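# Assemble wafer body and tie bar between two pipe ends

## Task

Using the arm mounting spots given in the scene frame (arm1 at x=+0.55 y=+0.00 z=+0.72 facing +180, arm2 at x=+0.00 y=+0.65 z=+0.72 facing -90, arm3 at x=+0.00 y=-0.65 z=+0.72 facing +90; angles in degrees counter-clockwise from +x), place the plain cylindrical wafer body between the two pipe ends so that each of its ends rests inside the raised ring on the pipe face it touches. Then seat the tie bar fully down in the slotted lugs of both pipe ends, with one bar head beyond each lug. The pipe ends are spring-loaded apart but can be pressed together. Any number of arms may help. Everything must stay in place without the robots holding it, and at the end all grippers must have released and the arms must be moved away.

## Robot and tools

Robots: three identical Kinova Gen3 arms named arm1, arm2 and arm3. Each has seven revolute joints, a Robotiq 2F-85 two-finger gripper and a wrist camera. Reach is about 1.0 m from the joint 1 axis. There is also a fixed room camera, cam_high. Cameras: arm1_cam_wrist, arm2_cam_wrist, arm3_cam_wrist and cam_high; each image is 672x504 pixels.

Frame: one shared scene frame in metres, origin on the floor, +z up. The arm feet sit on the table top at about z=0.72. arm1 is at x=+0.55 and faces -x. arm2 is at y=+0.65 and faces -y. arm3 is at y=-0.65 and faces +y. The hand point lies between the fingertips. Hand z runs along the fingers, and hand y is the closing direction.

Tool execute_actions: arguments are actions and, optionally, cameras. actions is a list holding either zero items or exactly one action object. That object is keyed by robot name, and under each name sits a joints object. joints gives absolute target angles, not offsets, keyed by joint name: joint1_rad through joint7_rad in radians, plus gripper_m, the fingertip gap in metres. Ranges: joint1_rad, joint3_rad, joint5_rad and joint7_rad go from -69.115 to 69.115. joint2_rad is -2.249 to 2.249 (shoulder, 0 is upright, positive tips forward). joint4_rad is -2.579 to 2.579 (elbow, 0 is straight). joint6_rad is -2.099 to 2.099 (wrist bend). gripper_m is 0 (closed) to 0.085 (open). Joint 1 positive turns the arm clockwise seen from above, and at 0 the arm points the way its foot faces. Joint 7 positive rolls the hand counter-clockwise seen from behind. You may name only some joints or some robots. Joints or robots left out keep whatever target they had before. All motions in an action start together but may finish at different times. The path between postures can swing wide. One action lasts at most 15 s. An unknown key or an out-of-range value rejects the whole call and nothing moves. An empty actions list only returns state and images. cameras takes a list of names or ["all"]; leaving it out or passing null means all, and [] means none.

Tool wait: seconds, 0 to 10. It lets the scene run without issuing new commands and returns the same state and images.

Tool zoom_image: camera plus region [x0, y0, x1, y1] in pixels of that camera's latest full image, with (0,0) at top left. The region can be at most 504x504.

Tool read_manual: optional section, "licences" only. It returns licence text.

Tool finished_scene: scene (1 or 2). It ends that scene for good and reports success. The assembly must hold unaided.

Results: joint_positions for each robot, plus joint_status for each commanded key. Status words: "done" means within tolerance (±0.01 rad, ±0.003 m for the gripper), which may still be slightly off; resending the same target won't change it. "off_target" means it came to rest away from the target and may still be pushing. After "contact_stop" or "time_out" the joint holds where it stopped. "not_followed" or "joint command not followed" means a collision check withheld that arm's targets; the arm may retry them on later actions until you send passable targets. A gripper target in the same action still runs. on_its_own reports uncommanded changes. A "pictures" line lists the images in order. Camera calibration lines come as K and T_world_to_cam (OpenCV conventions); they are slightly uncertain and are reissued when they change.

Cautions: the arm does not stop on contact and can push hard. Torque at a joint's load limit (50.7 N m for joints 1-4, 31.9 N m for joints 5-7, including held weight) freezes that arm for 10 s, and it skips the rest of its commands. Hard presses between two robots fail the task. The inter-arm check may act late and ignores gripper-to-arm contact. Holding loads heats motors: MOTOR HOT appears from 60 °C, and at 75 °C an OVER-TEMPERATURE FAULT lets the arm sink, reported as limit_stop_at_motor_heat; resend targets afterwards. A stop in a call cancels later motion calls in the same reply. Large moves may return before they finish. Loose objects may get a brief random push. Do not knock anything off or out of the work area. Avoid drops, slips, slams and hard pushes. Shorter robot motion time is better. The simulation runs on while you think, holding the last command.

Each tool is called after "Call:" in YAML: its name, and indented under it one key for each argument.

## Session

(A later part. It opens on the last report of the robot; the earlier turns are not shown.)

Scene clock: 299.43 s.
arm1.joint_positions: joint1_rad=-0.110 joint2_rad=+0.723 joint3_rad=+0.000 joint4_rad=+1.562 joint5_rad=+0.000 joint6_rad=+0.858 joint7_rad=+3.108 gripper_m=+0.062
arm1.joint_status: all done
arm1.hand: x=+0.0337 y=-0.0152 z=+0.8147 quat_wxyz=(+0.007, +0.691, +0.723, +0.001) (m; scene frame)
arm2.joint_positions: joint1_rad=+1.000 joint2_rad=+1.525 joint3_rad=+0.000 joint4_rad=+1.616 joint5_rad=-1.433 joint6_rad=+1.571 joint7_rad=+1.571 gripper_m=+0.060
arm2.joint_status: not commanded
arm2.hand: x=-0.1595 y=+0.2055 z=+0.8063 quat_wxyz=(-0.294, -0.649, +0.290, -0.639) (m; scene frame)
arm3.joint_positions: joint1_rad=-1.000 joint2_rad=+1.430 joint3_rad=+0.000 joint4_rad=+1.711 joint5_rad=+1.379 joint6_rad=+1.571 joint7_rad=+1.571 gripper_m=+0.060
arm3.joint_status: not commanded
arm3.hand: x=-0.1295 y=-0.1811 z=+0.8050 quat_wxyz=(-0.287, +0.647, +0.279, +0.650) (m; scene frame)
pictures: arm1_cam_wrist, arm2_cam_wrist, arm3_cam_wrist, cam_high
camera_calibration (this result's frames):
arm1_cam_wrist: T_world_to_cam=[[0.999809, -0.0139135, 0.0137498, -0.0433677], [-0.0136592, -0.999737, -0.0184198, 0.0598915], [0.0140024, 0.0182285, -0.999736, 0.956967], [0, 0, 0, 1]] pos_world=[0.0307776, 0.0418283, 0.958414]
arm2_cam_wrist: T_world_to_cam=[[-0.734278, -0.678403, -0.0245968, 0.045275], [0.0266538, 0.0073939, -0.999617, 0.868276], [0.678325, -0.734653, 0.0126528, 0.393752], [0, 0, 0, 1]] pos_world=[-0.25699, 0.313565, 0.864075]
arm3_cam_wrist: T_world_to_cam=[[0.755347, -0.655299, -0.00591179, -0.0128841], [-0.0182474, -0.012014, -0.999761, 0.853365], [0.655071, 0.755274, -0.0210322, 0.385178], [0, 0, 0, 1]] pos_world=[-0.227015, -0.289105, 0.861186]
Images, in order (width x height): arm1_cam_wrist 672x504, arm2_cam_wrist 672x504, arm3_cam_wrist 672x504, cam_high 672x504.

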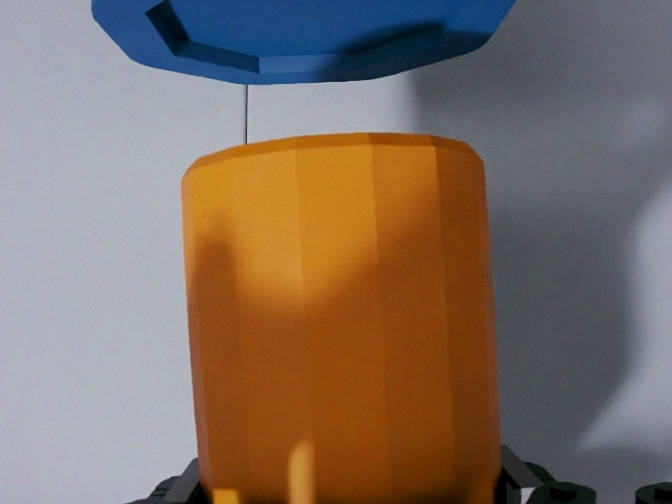

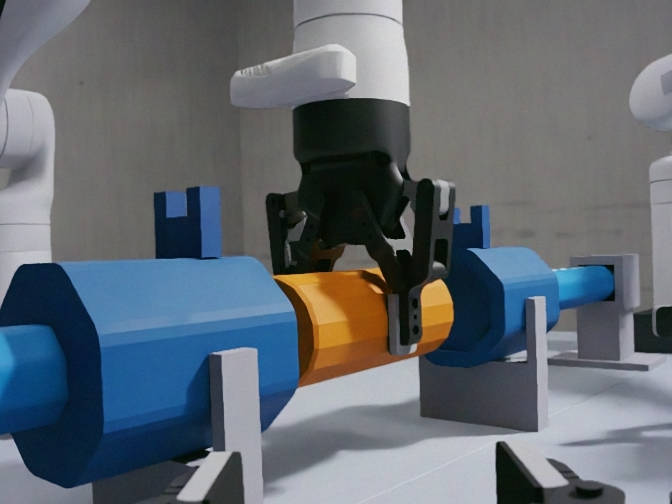

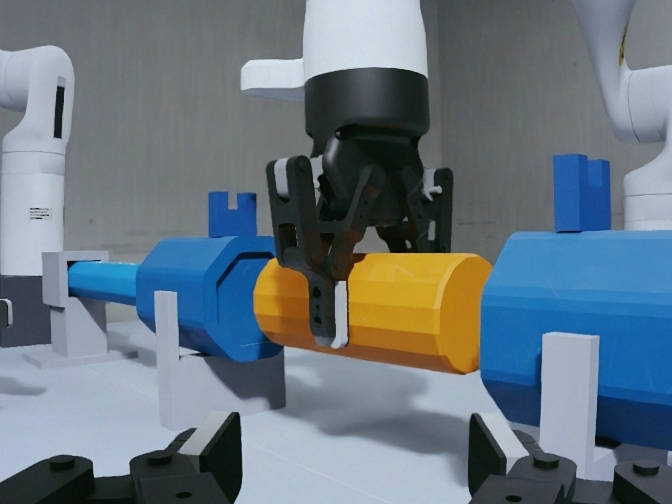

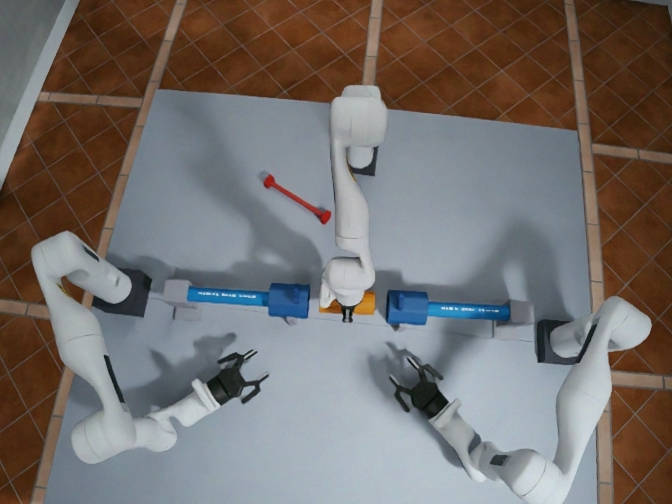

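Call:
execute_actions:
  actions:
    - {"arm1": {"joints": {"joint1_rad": -0.1156, "joint2_rad": 0.7336, "joint4_rad": 1.5361, "joint6_rad": 0.8719, "joint7_rad": 3.0783}}}

Call:
zoom_image:
  camera: "cam_high"
  region: [285, 265, 415, 345]

Call:
zoom_image:
  camera: "arm3_cam_wrist"
  region: [195, 225, 335, 375]

Call:
zoom_image:
  camera: "arm2_cam_wrist"
  region: [400, 235, 530, 380]

Scene clock: 376.03 s.
arm1.joint_positions: joint1_rad=-0.116 joint2_rad=+0.735 joint3_rad=+0.000 joint4_rad=+1.537 joint5_rad=+0.000 joint6_rad=+0.872 joint7_rad=+3.078 gripper_m=+0.062
arm1.joint_status: all done
arm1.hand: x=+0.0274 y=-0.0187 z=+0.8146 quat_wxyz=(+0.007, +0.700, +0.715, +0.001) (m; scene frame)
arm2.joint_positions: joint1_rad=+1.000 joint2_rad=+1.525 joint3_rad=+0.000 joint4_rad=+1.616 joint5_rad=-1.433 joint6_rad=+1.571 joint7_rad=+1.571 gripper_m=+0.060
arm2.joint_status: not commanded
arm2.hand: x=-0.1595 y=+0.2055 z=+0.8063 quat_wxyz=(-0.294, -0.649, +0.290, -0.639) (m; scene frame)
arm3.joint_positions: joint1_rad=-1.000 joint2_rad=+1.430 joint3_rad=+0.000 joint4_rad=+1.711 joint5_rad=+1.379 joint6_rad=+1.571 joint7_rad=+1.571 gripper_m=+0.060
arm3.joint_status: not commanded
arm3.hand: x=-0.1295 y=-0.1811 z=+0.8050 quat_wxyz=(-0.287, +0.647, +0.279, +0.650) (m; scene frame)
pictures: arm1_cam_wrist, arm2_cam_wrist, arm3_cam_wrist, cam_high
camera_calibration (this result's frames):
arm1_cam_wrist: T_world_to_cam=[[0.999182, -0.0379427, 0.0139882, -0.0377086], [-0.0376782, -0.999115, -0.0187091, 0.0571934], [0.0146856, 0.0181668, -0.999727, 0.95702], [0, 0, 0, 1]] pos_world=[0.0257782, 0.0383261, 0.958356]
arm2_cam_wrist: T_world_to_cam=[[-0.734278, -0.678403, -0.0245967, 0.0452749], [0.0266537, 0.00739393, -0.999617, 0.868276], [0.678325, -0.734653, 0.0126528, 0.393752], [0, 0, 0, 1]] pos_world=[-0.25699, 0.313565, 0.864076]
arm3_cam_wrist: T_world_to_cam=[[0.755347, -0.655299, -0.00591157, -0.0128843], [-0.0182472, -0.0120141, -0.999761, 0.853365], [0.655071, 0.755274, -0.0210322, 0.385178], [0, 0, 0, 1]] pos_world=[-0.227015, -0.289105, 0.861186]
Images, in order (width x height): arm1_cam_wrist 672x504, arm2_cam_wrist 672x504, arm3_cam_wrist 672x504, cam_high 672x504.

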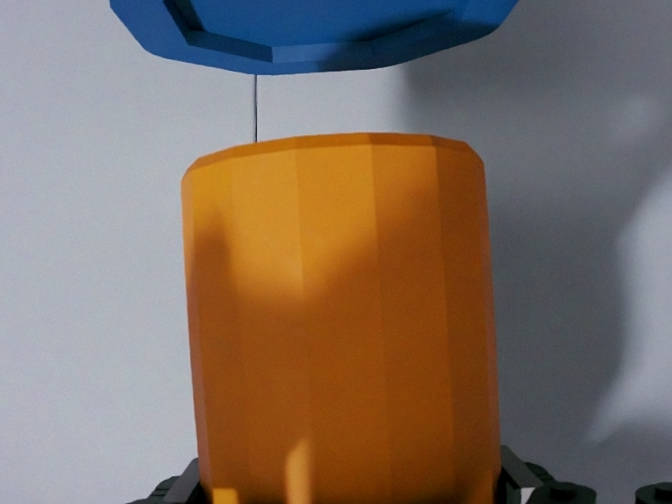

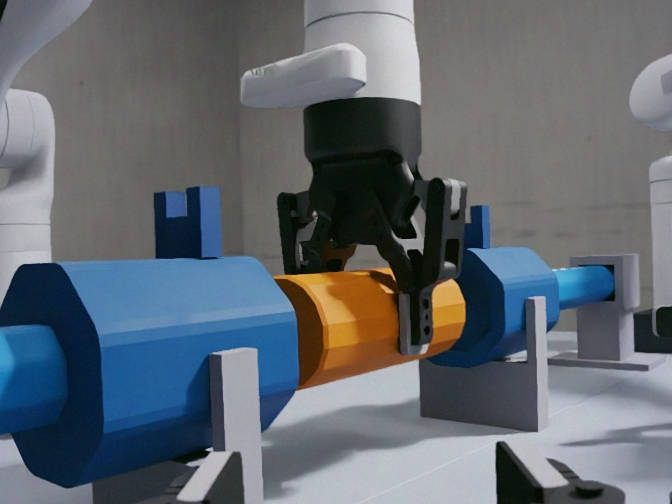

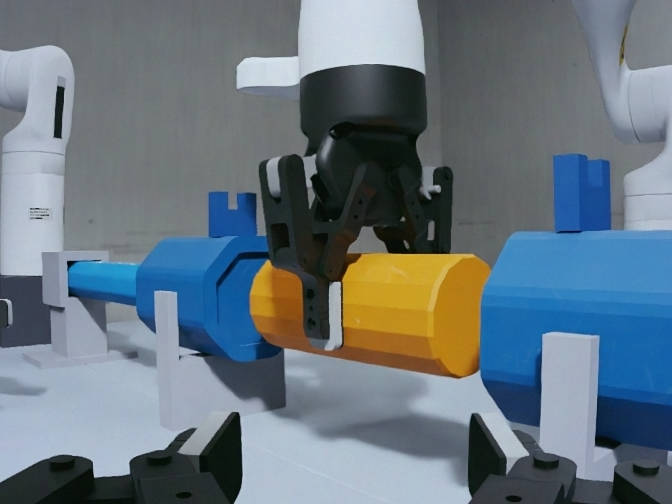

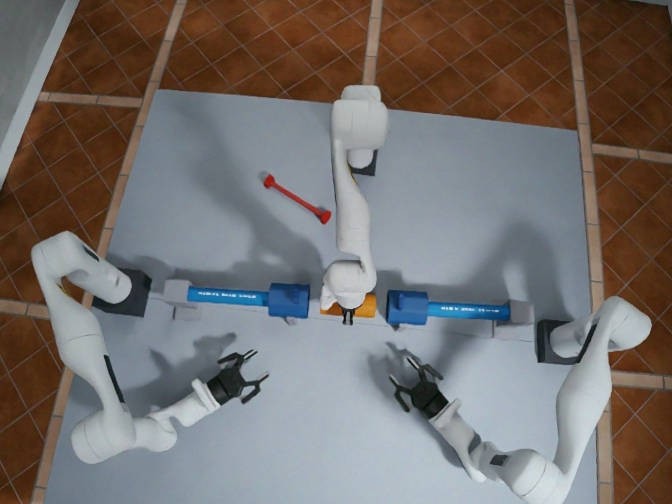

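Region (285, 265, 415, 345) of cam_high's 672x504 image, scaled by 3.877, with more detail than that image has; it fills the top 310 rows of this view, and the rest is white.

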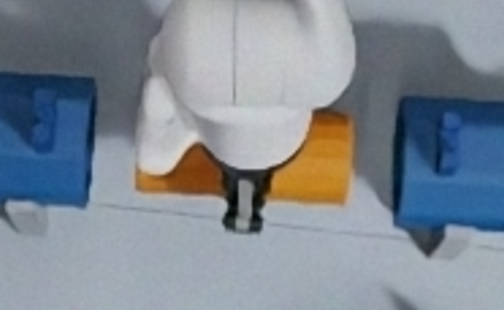

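Region (195, 225, 335, 375) of arm3_cam_wrist's 672x504 image, scaled by 3.360; it fills the left 470 columns of this view, and the rest is white.

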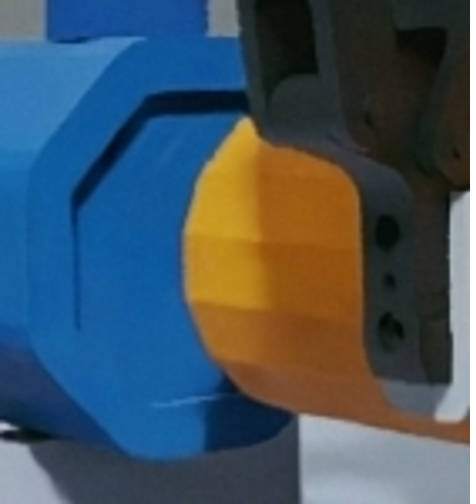

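Region (400, 235, 530, 380) of arm2_cam_wrist's 672x504 image, scaled by 3.476; it fills the left 452 columns of this view, and the rest is white.

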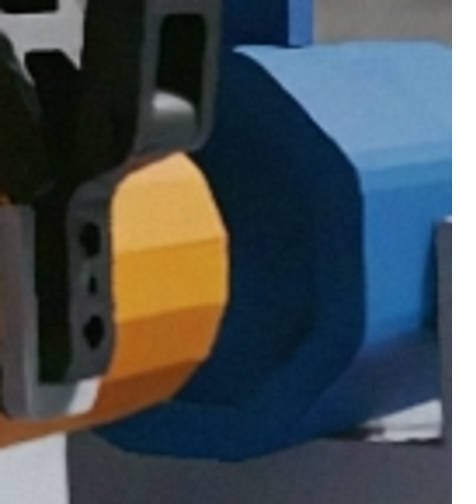

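Call:
execute_actions:
  actions:
    - {"arm2": {"joints": {"joint1_rad": 0.7, "joint2_rad": 0.5492, "joint4_rad": 1.9234, "joint5_rad": 0.0, "joint6_rad": 0.669, "joint7_rad": 1.5107}}, "arm3": {"joints": {"joint1_rad": -0.8, "joint2_rad": 0.415, "joint4_rad": 1.9913, "joint5_rad": 0.0, "joint6_rad": 0.7353, "joint7_rad": 1.6507}}}
  cameras: []

Call:
execute_actions:
  actions:
    - {"arm2": {"joints": {"joint1_rad": -0.0879}}, "arm3": {"joints": {"joint1_rad": 0.0535}}}

Scene clock: 498.37 s.
arm1.joint_positions: joint1_rad=-0.116 joint2_rad=+0.735 joint3_rad=+0.000 joint4_rad=+1.537 joint5_rad=+0.000 joint6_rad=+0.872 joint7_rad=+3.078 gripper_m=+0.062
arm1.joint_status: not commanded
arm1.hand: x=+0.0274 y=-0.0187 z=+0.8145 quat_wxyz=(+0.007, +0.700, +0.715, +0.001) (m; scene frame)
arm2.joint_positions: joint1_rad=+0.700 joint2_rad=+0.549 joint3_rad=+0.000 joint4_rad=+1.923 joint5_rad=+0.000 joint6_rad=+0.669 joint7_rad=+1.511 gripper_m=+0.060
arm2.joint_status: all done
arm2.hand: x=-0.2814 y=+0.3457 z=+0.9043 quat_wxyz=(+0.004, -0.917, -0.399, +0.007) (m; scene frame)
arm3.joint_positions: joint1_rad=-0.800 joint2_rad=+0.415 joint3_rad=+0.000 joint4_rad=+1.991 joint5_rad=+0.000 joint6_rad=+0.735 joint7_rad=+1.651 gripper_m=+0.060
arm3.joint_status: all done
arm3.hand: x=-0.2597 y=-0.3723 z=+0.8987 quat_wxyz=(-0.005, +0.943, -0.332, -0.002) (m; scene frame)
pictures: none
No camera images: the call's "cameras" was empty. Leave "cameras" out to get every camera's image.

Scene clock: 500.50 s.
arm1.joint_positions: joint1_rad=-0.116 joint2_rad=+0.735 joint3_rad=+0.000 joint4_rad=+1.537 joint5_rad=+0.000 joint6_rad=+0.872 joint7_rad=+3.078 gripper_m=+0.062
arm1.joint_status: not commanded
arm1.hand: x=+0.0274 y=-0.0187 z=+0.8145 quat_wxyz=(+0.007, +0.700, +0.715, +0.001) (m; scene frame)
arm2.joint_positions: joint1_rad=-0.088 joint2_rad=+0.549 joint3_rad=+0.000 joint4_rad=+1.923 joint5_rad=+0.000 joint6_rad=+0.669 joint7_rad=+1.511 gripper_m=+0.060
arm2.joint_status: all done
arm2.hand: x=+0.0175 y=+0.2349 z=+0.8996 quat_wxyz=(+0.006, -0.693, -0.721, +0.005) (m; scene frame)
arm3.joint_positions: joint1_rad=+0.053 joint2_rad=+0.415 joint3_rad=+0.000 joint4_rad=+1.991 joint5_rad=+0.000 joint6_rad=+0.735 joint7_rad=+1.651 gripper_m=+0.060
arm3.joint_status: all done
arm3.hand: x=+0.0396 y=-0.2722 z=+0.8998 quat_wxyz=(-0.004, +0.721, -0.692, -0.004) (m; scene frame)
pictures: arm1_cam_wrist, arm2_cam_wrist, arm3_cam_wrist, cam_high
camera_calibration (this result's frames):
arm1_cam_wrist: T_world_to_cam=[[0.999182, -0.0379174, 0.0140529, -0.0377714], [-0.0376516, -0.999116, -0.0187179, 0.0571876], [0.0147502, 0.0181735, -0.999726, 0.95698], [0, 0, 0, 1]] pos_world=[0.0257781, 0.0383132, 0.958319]
arm2_cam_wrist: T_world_to_cam=[[0.999114, 0.00258617, -0.0420103, 0.0228554], [0.00159009, -0.999717, -0.0237266, 0.315734], [-0.0420598, 0.0236388, -0.998835, 1.03853], [0, 0, 0, 1]] pos_world=[0.0203431, 0.291036, 1.04577]
arm3_cam_wrist: T_world_to_cam=[[-0.998509, -0.0429131, -0.0337338, 0.0614594], [-0.044281, 0.998181, 0.0409074, 0.289744], [0.031917, 0.0423402, -0.998593, 1.05548], [0, 0, 0, 1]] pos_world=[0.0405101, -0.331269, 1.04422]
Images, in order (width x height): arm1_cam_wrist 672x504, arm2_cam_wrist 672x504, arm3_cam_wrist 672x504, cam_high 672x504.

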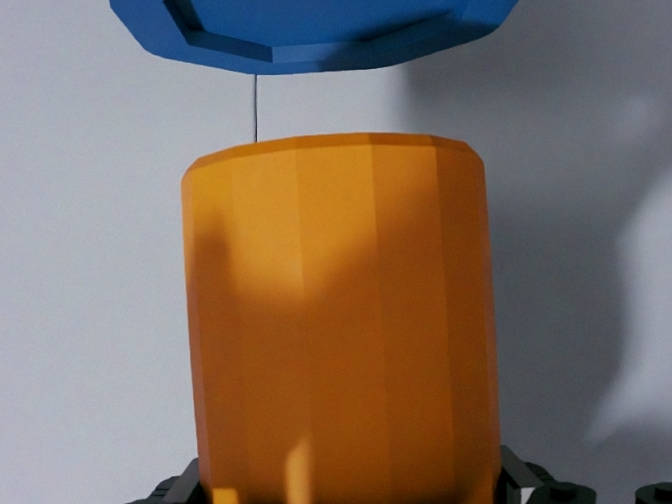

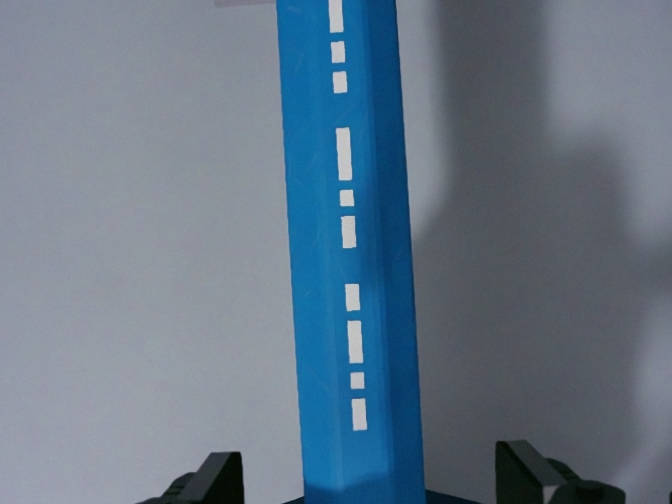

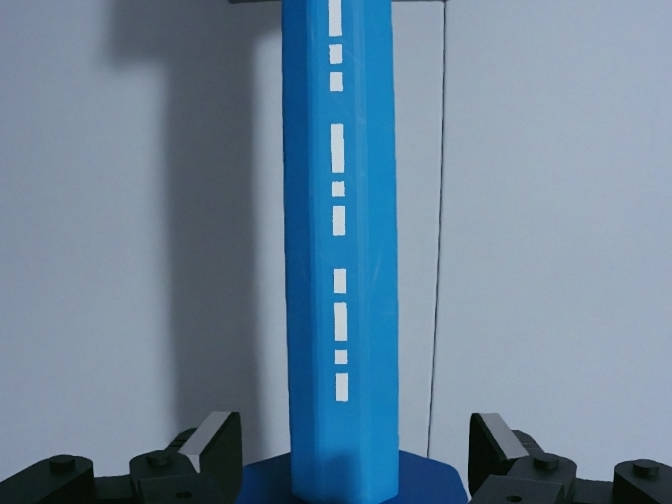

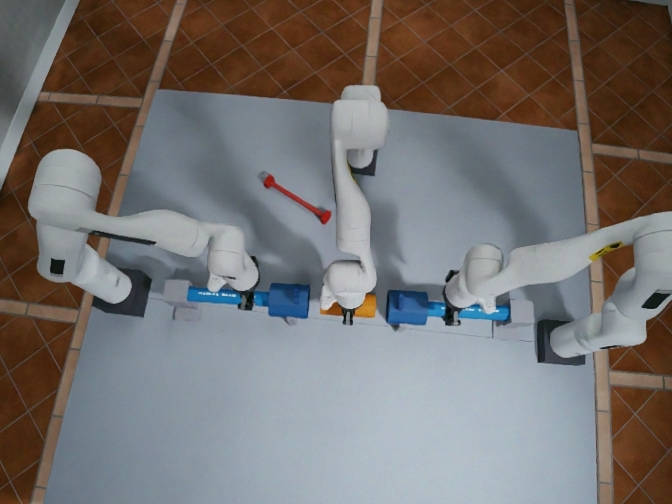

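Call:
execute_actions:
  actions:
    - {"arm2": {"joints": {"joint1_rad": -0.0824, "joint2_rad": 0.7286, "joint4_rad": 1.9357, "joint6_rad": 0.4772, "joint7_rad": 1.521}}, "arm3": {"joints": {"joint1_rad": 0.0633, "joint2_rad": 0.6016, "joint4_rad": 2.0205, "joint6_rad": 0.5195, "joint7_rad": 1.67}}}

Call:
zoom_image:
  camera: "cam_high"
  region: [225, 265, 355, 345]

Call:
zoom_image:
  camera: "cam_high"
  region: [345, 270, 475, 350]

Call:
zoom_image:
  camera: "cam_high"
  region: [250, 165, 345, 235]

Scene clock: 549.40 s.
arm1.joint_positions: joint1_rad=-0.116 joint2_rad=+0.735 joint3_rad=+0.000 joint4_rad=+1.537 joint5_rad=+0.000 joint6_rad=+0.872 joint7_rad=+3.078 gripper_m=+0.062
arm1.joint_status: not commanded
arm1.hand: x=+0.0274 y=-0.0187 z=+0.8145 quat_wxyz=(+0.007, +0.700, +0.715, +0.001) (m; scene frame)
arm2.joint_positions: joint1_rad=-0.082 joint2_rad=+0.728 joint3_rad=+0.000 joint4_rad=+1.936 joint5_rad=+0.000 joint6_rad=+0.477 joint7_rad=+1.521 gripper_m=+0.060
arm2.joint_status: all done
arm2.hand: x=+0.0150 y=+0.2249 z=+0.8221 quat_wxyz=(+0.006, -0.691, -0.722, +0.005) (m; scene frame)
arm3.joint_positions: joint1_rad=+0.063 joint2_rad=+0.601 joint3_rad=+0.000 joint4_rad=+2.021 joint5_rad=+0.000 joint6_rad=+0.520 joint7_rad=+1.670 gripper_m=+0.060
arm3.joint_status: all done
arm3.hand: x=+0.0441 y=-0.2580 z=+0.8221 quat_wxyz=(-0.004, +0.725, -0.689, -0.004) (m; scene frame)
pictures: arm1_cam_wrist, arm2_cam_wrist, arm3_cam_wrist, cam_high
camera_calibration (this result's frames):
arm1_cam_wrist: T_world_to_cam=[[0.999182, -0.0379174, 0.0140529, -0.0377713], [-0.0376516, -0.999116, -0.0187178, 0.0571876], [0.0147502, 0.0181734, -0.999726, 0.95698], [0, 0, 0, 1]] pos_world=[0.025778, 0.0383133, 0.958319]
arm2_cam_wrist: T_world_to_cam=[[0.99909, 0.00751667, -0.0419874, 0.0209855], [0.00653348, -0.999702, -0.0235046, 0.303637], [-0.0421516, 0.0232089, -0.998842, 0.961384], [0, 0, 0, 1]] pos_world=[0.0175736, 0.281077, 0.968288]
arm3_cam_wrist: T_world_to_cam=[[-0.998067, -0.0521105, -0.0338498, 0.0616063], [-0.0534873, 0.997721, 0.0411282, 0.27907], [0.0316295, 0.0428593, -0.99858, 0.977329], [0, 0, 0, 1]] pos_world=[0.0455015, -0.317111, 0.966549]
Images, in order (width x height): arm1_cam_wrist 672x504, arm2_cam_wrist 672x504, arm3_cam_wrist 672x504, cam_high 672x504.

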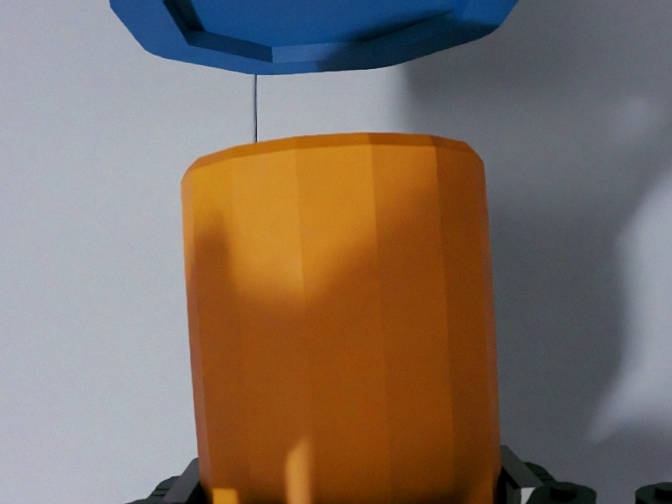

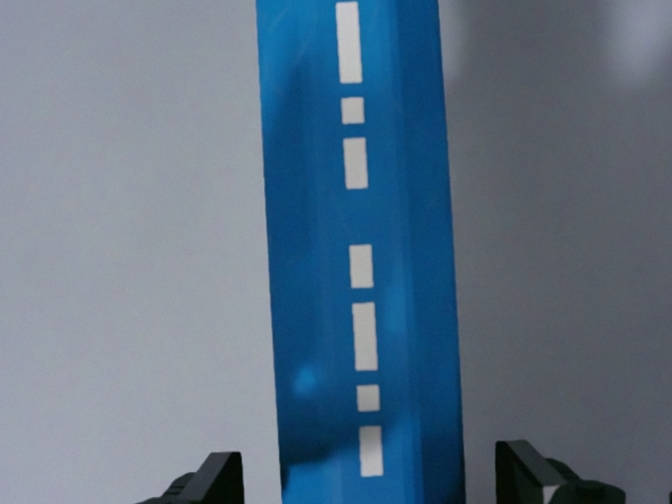

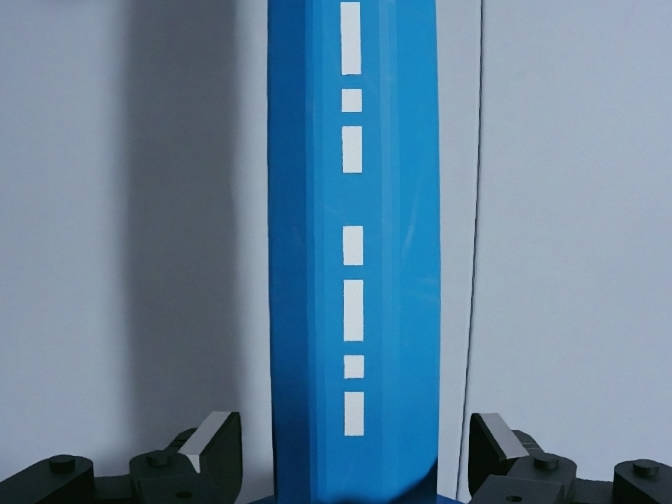

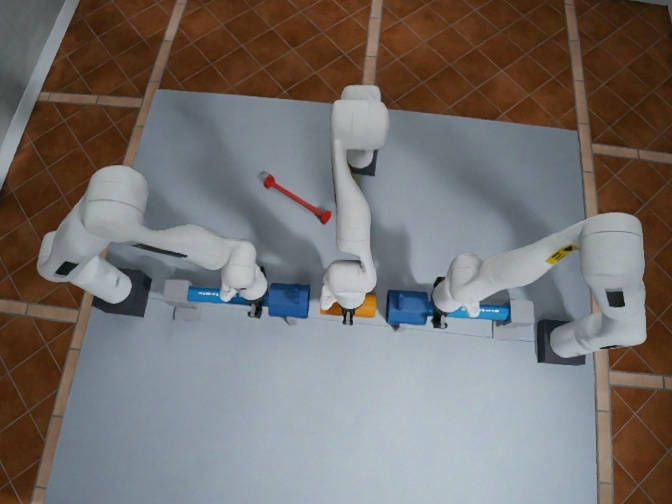

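Region (225, 265, 355, 345) of cam_high's 672x504 image, scaled by 3.877, with more detail than that image has; it fills the top 310 rows of this view, and the rest is white.

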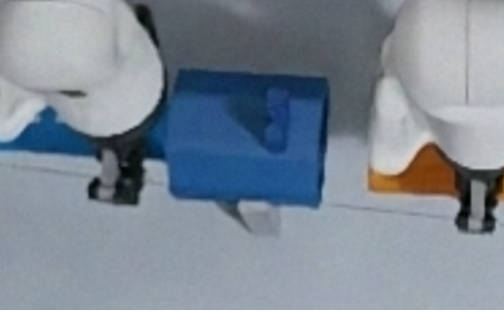

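Region (345, 270, 475, 350) of cam_high's 672x504 image, scaled by 3.877, with more detail than that image has; it fills the top 310 rows of this view, and the rest is white.

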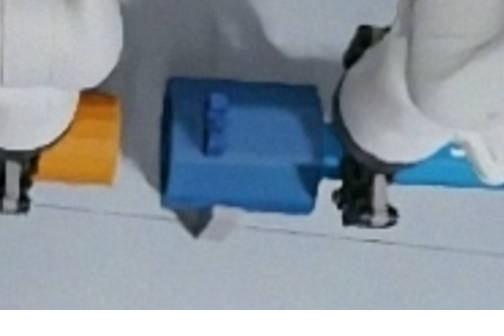

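Region (250, 165, 345, 235) of cam_high's 672x504 image, scaled by 5.305, with more detail than that image has; it fills the top 371 rows of this view, and the rest is white.

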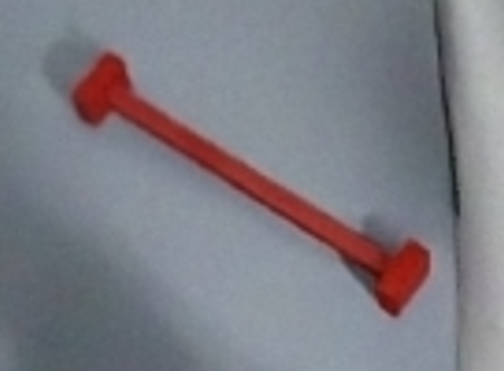

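Call:
execute_actions:
  actions:
    - {"arm2": {"joints": {"joint1_rad": -0.0782, "joint2_rad": 0.7784, "joint4_rad": 1.7948, "joint6_rad": 0.5685, "joint7_rad": 1.5254}}, "arm3": {"joints": {"joint1_rad": 0.0547, "joint2_rad": 0.655, "joint4_rad": 1.8903, "joint6_rad": 0.5963, "joint7_rad": 1.6619}}}

Call:
zoom_image:
  camera: "cam_high"
  region: [285, 265, 415, 345]

Scene clock: 670.43 s.
arm1.joint_positions: joint1_rad=-0.116 joint2_rad=+0.735 joint3_rad=+0.000 joint4_rad=+1.537 joint5_rad=+0.000 joint6_rad=+0.872 joint7_rad=+3.078 gripper_m=+0.062
arm1.joint_status: not commanded
arm1.hand: x=+0.0274 y=-0.0187 z=+0.8145 quat_wxyz=(+0.007, +0.700, +0.715, +0.001) (m; scene frame)
arm2.joint_positions: joint1_rad=-0.078 joint2_rad=+0.779 joint3_rad=+0.000 joint4_rad=+1.798 joint5_rad=+0.000 joint6_rad=+0.571 joint7_rad=+1.526 gripper_m=+0.060
arm2.joint_status: all done
arm2.hand: x=+0.0166 y=+0.1883 z=+0.8209 quat_wxyz=(+0.009, -0.691, -0.723, +0.003) (m; scene frame)
arm3.joint_positions: joint1_rad=+0.055 joint2_rad=+0.656 joint3_rad=+0.000 joint4_rad=+1.894 joint5_rad=+0.000 joint6_rad=+0.599 joint7_rad=+1.662 gripper_m=+0.060
arm3.joint_status: all done
arm3.hand: x=+0.0425 y=-0.2222 z=+0.8210 quat_wxyz=(-0.001, +0.725, -0.689, -0.001) (m; scene frame)
pictures: arm1_cam_wrist, arm2_cam_wrist, arm3_cam_wrist, cam_high
camera_calibration (this result's frames):
arm1_cam_wrist: T_world_to_cam=[[0.999182, -0.0379174, 0.0140529, -0.0377715], [-0.0376516, -0.999116, -0.0187179, 0.0571876], [0.0147503, 0.0181735, -0.999726, 0.95698], [0, 0, 0, 1]] pos_world=[0.0257781, 0.0383132, 0.958319]
arm2_cam_wrist: T_world_to_cam=[[0.999053, 0.00879538, -0.0426049, 0.0198793], [0.00746137, -0.99948, -0.0313697, 0.273377], [-0.0428587, 0.0310221, -0.998599, 0.959434], [0, 0, 0, 1]] pos_world=[0.0192198, 0.243297, 0.967513]
arm3_cam_wrist: T_world_to_cam=[[-0.998024, -0.0531095, -0.0335753, 0.0613853], [-0.0542354, 0.997964, 0.0335626, 0.249579], [0.0317244, 0.0353173, -0.998872, 0.973308], [0, 0, 0, 1]] pos_world=[0.0439224, -0.280186, 0.965895]
Images, in order (width x height): arm1_cam_wrist 672x504, arm2_cam_wrist 672x504, arm3_cam_wrist 672x504, cam_high 672x504.

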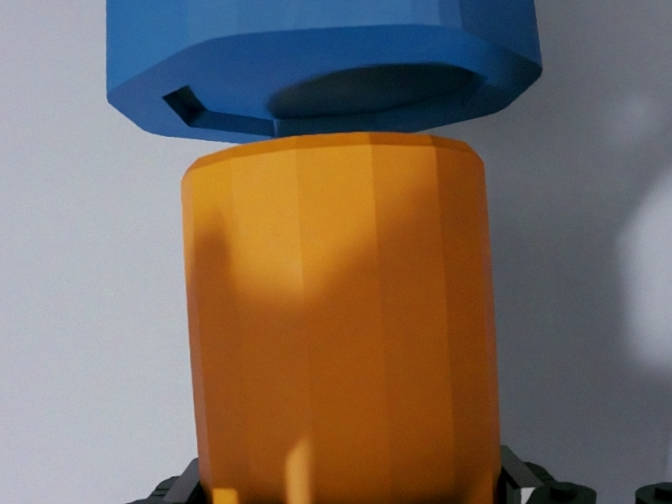

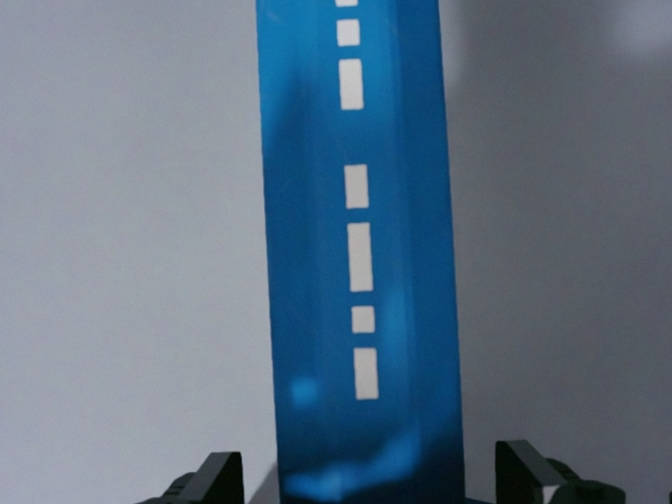

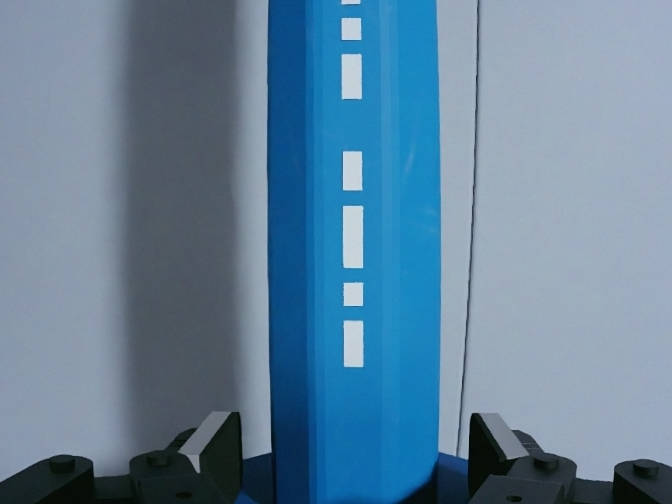

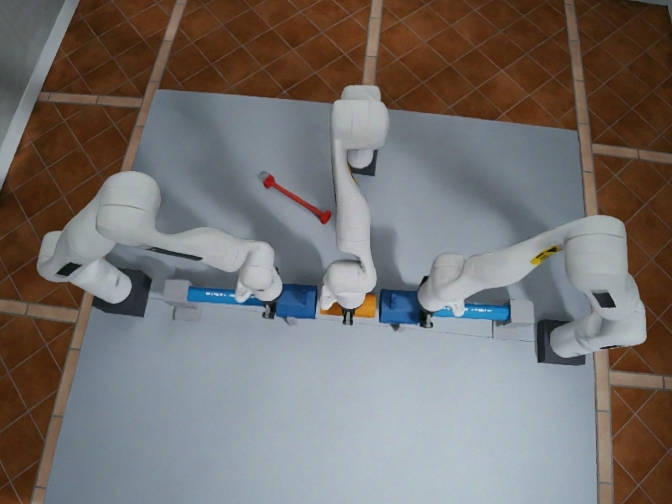

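Region (285, 265, 415, 345) of cam_high's 672x504 image, scaled by 3.877, with more detail than that image has; it fills the top 310 rows of this view, and the rest is white.

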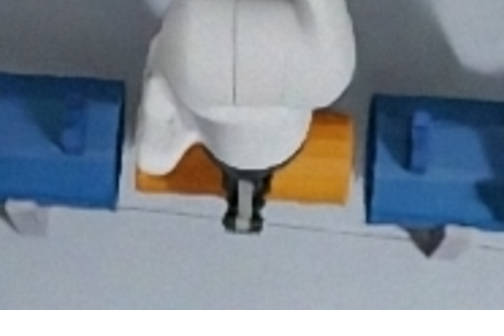

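Call:
execute_actions:
  actions: []
  cameras: ["arm1_cam_wrist", "cam_high"]

Call:
execute_actions:
  actions:
    - {"arm2": {"joints": {"joint1_rad": -0.0768, "joint2_rad": 0.7985, "joint4_rad": 1.7400, "joint6_rad": 0.6031, "joint7_rad": 1.5268}}, "arm3": {"joints": {"joint1_rad": 0.0518, "joint2_rad": 0.6766, "joint4_rad": 1.8386, "joint6_rad": 0.6264, "joint7_rad": 1.6590}}}
  cameras: ["arm1_cam_wrist", "cam_high"]

Scene clock: 699.63 s.
arm1.joint_positions: joint1_rad=-0.116 joint2_rad=+0.735 joint3_rad=+0.000 joint4_rad=+1.537 joint5_rad=+0.000 joint6_rad=+0.872 joint7_rad=+3.078 gripper_m=+0.062
arm1.joint_status: not commanded
arm1.hand: x=+0.0274 y=-0.0187 z=+0.8145 quat_wxyz=(+0.007, +0.700, +0.715, +0.001) (m; scene frame)
arm2.joint_positions: joint1_rad=-0.078 joint2_rad=+0.779 joint3_rad=+0.000 joint4_rad=+1.798 joint5_rad=+0.000 joint6_rad=+0.571 joint7_rad=+1.526 gripper_m=+0.060
arm2.joint_status: all done
arm2.hand: x=+0.0166 y=+0.1883 z=+0.8209 quat_wxyz=(+0.009, -0.691, -0.723, +0.002) (m; scene frame)
arm3.joint_positions: joint1_rad=+0.055 joint2_rad=+0.656 joint3_rad=+0.000 joint4_rad=+1.894 joint5_rad=+0.000 joint6_rad=+0.599 joint7_rad=+1.662 gripper_m=+0.060
arm3.joint_status: all done
arm3.hand: x=+0.0425 y=-0.2222 z=+0.8210 quat_wxyz=(-0.001, +0.725, -0.689, -0.001) (m; scene frame)
pictures: arm1_cam_wrist, cam_high
camera_calibration (this result's frames):
arm1_cam_wrist: T_world_to_cam=[[0.999182, -0.0379176, 0.014053, -0.0377715], [-0.0376518, -0.999116, -0.018718, 0.0571879], [0.0147503, 0.0181736, -0.999726, 0.95698], [0, 0, 0, 1]] pos_world=[0.025778, 0.0383134, 0.958319]
Images, in order (width x height): arm1_cam_wrist 672x504, cam_high 672x504.

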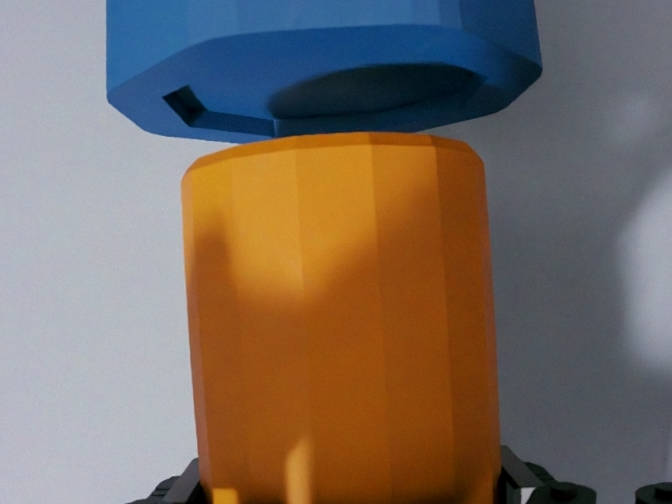

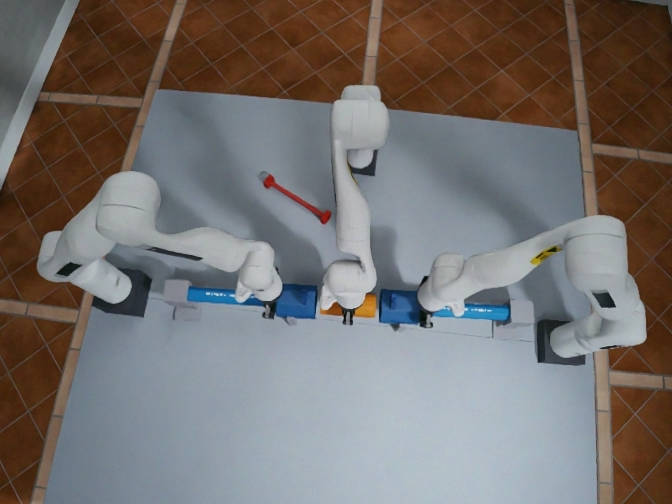

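Scene clock: 700.40 s.
arm1.joint_positions: joint1_rad=-0.116 joint2_rad=+0.735 joint3_rad=+0.000 joint4_rad=+1.537 joint5_rad=+0.000 joint6_rad=+0.872 joint7_rad=+3.078 gripper_m=+0.062
arm1.joint_status: not commanded
arm1.hand: x=+0.0274 y=-0.0187 z=+0.8145 quat_wxyz=(+0.007, +0.700, +0.715, +0.001) (m; scene frame)
arm2.joint_positions: joint1_rad=-0.077 joint2_rad=+0.800 joint3_rad=+0.000 joint4_rad=+1.746 joint5_rad=+0.000 joint6_rad=+0.608 joint7_rad=+1.527 gripper_m=+0.060
arm2.joint_status: all done
arm2.hand: x=+0.0172 y=+0.1752 z=+0.8202 quat_wxyz=(+0.010, -0.691, -0.723, +0.001) (m; scene frame)
arm3.joint_positions: joint1_rad=+0.052 joint2_rad=+0.678 joint3_rad=+0.000 joint4_rad=+1.844 joint5_rad=+0.001 joint6_rad=+0.631 joint7_rad=+1.660 gripper_m=+0.060
arm3.joint_status: all done
arm3.hand: x=+0.0418 y=-0.2091 z=+0.8203 quat_wxyz=(+0.000, +0.725, -0.689, +0.000) (m; scene frame)
pictures: arm1_cam_wrist, cam_high
camera_calibration (this result's frames):
arm1_cam_wrist: T_world_to_cam=[[0.999182, -0.0379175, 0.0140528, -0.0377713], [-0.0376518, -0.999116, -0.0187179, 0.0571876], [0.0147501, 0.0181734, -0.999726, 0.95698], [0, 0, 0, 1]] pos_world=[0.0257781, 0.0383132, 0.958319]
Images, in order (width x height): arm1_cam_wrist 672x504, cam_high 672x504.

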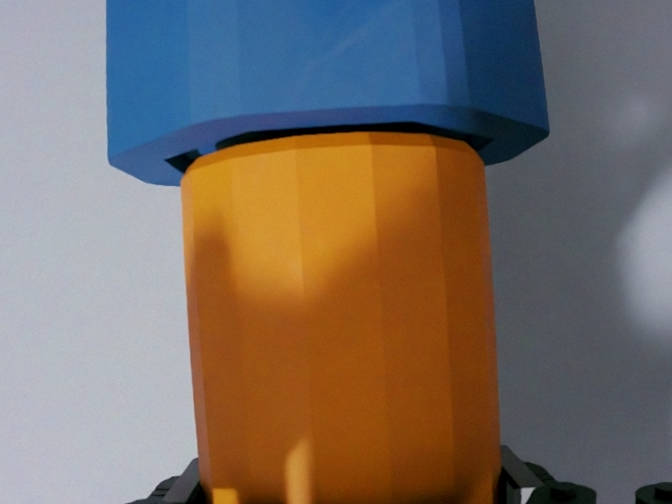

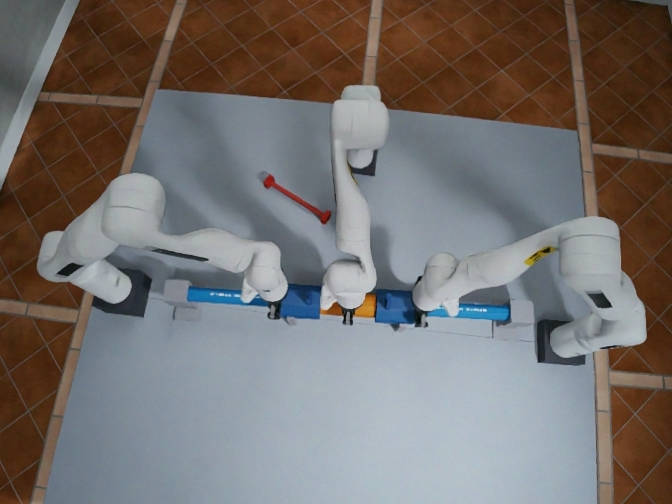

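Call:
execute_actions:
  actions:
    - {"arm2": {"joints": {"joint1_rad": -0.0760, "joint2_rad": 0.8106, "joint4_rad": 1.7072, "joint6_rad": 0.6239, "joint7_rad": 1.5276}}, "arm3": {"joints": {"joint1_rad": 0.0500, "joint2_rad": 0.6896, "joint4_rad": 1.8076, "joint6_rad": 0.6444, "joint7_rad": 1.6572}}}
  cameras: ["arm1_cam_wrist", "cam_high"]

Call:
zoom_image:
  camera: "cam_high"
  region: [270, 265, 430, 345]

Scene clock: 707.03 s.
arm1.joint_positions: joint1_rad=-0.116 joint2_rad=+0.736 joint3_rad=+0.000 joint4_rad=+1.538 joint5_rad=+0.001 joint6_rad=+0.872 joint7_rad=+3.079 gripper_m=+0.062
arm1.joint_status: not commanded
arm1.hand: x=+0.0281 y=-0.0186 z=+0.8141 quat_wxyz=(+0.007, +0.699, +0.715, +0.002) (m; scene frame)
arm2.joint_positions: joint1_rad=-0.077 joint2_rad=+0.813 joint3_rad=-0.001 joint4_rad=+1.716 joint5_rad=+0.000 joint6_rad=+0.632 joint7_rad=+1.529 gripper_m=+0.060
arm2.joint_status: all done
arm2.hand: x=+0.0176 y=+0.1694 z=+0.8192 quat_wxyz=(+0.013, -0.691, -0.723, -0.002) (m; scene frame)
arm3.joint_positions: joint1_rad=+0.050 joint2_rad=+0.690 joint3_rad=+0.000 joint4_rad=+1.816 joint5_rad=+0.001 joint6_rad=+0.652 joint7_rad=+1.658 gripper_m=+0.060
arm3.joint_status: all done
arm3.hand: x=+0.0415 y=-0.2023 z=+0.8201 quat_wxyz=(+0.002, +0.725, -0.689, +0.002) (m; scene frame)
pictures: arm1_cam_wrist, cam_high
camera_calibration (this result's frames):
arm1_cam_wrist: T_world_to_cam=[[0.999194, -0.0368574, 0.0158904, -0.0399322], [-0.0365485, -0.999145, -0.0193136, 0.0577234], [0.0165887, 0.0187172, -0.999687, 0.95645], [0, 0, 0, 1]] pos_world=[0.0261434, 0.0383001, 0.957901]
Images, in order (width x height): arm1_cam_wrist 672x504, cam_high 672x504.

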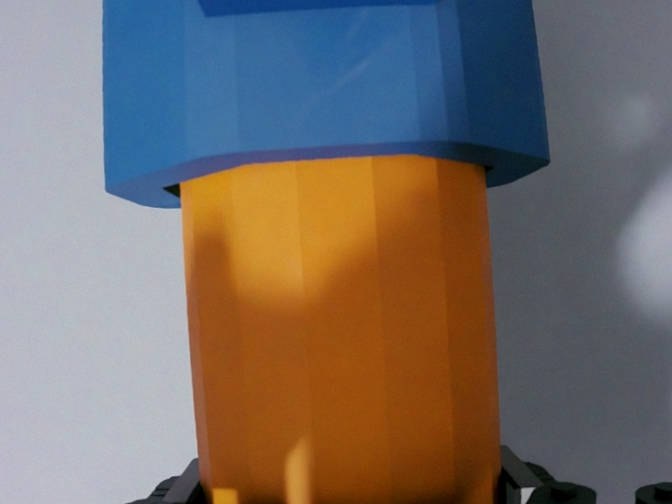

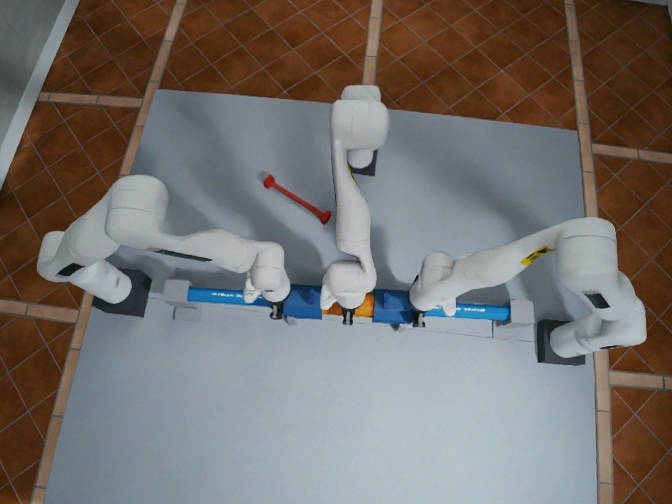

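Region (270, 265, 430, 345) of cam_high's 672x504 image, scaled by 3.150, with more detail than that image has.

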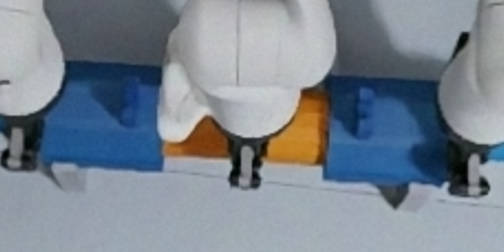

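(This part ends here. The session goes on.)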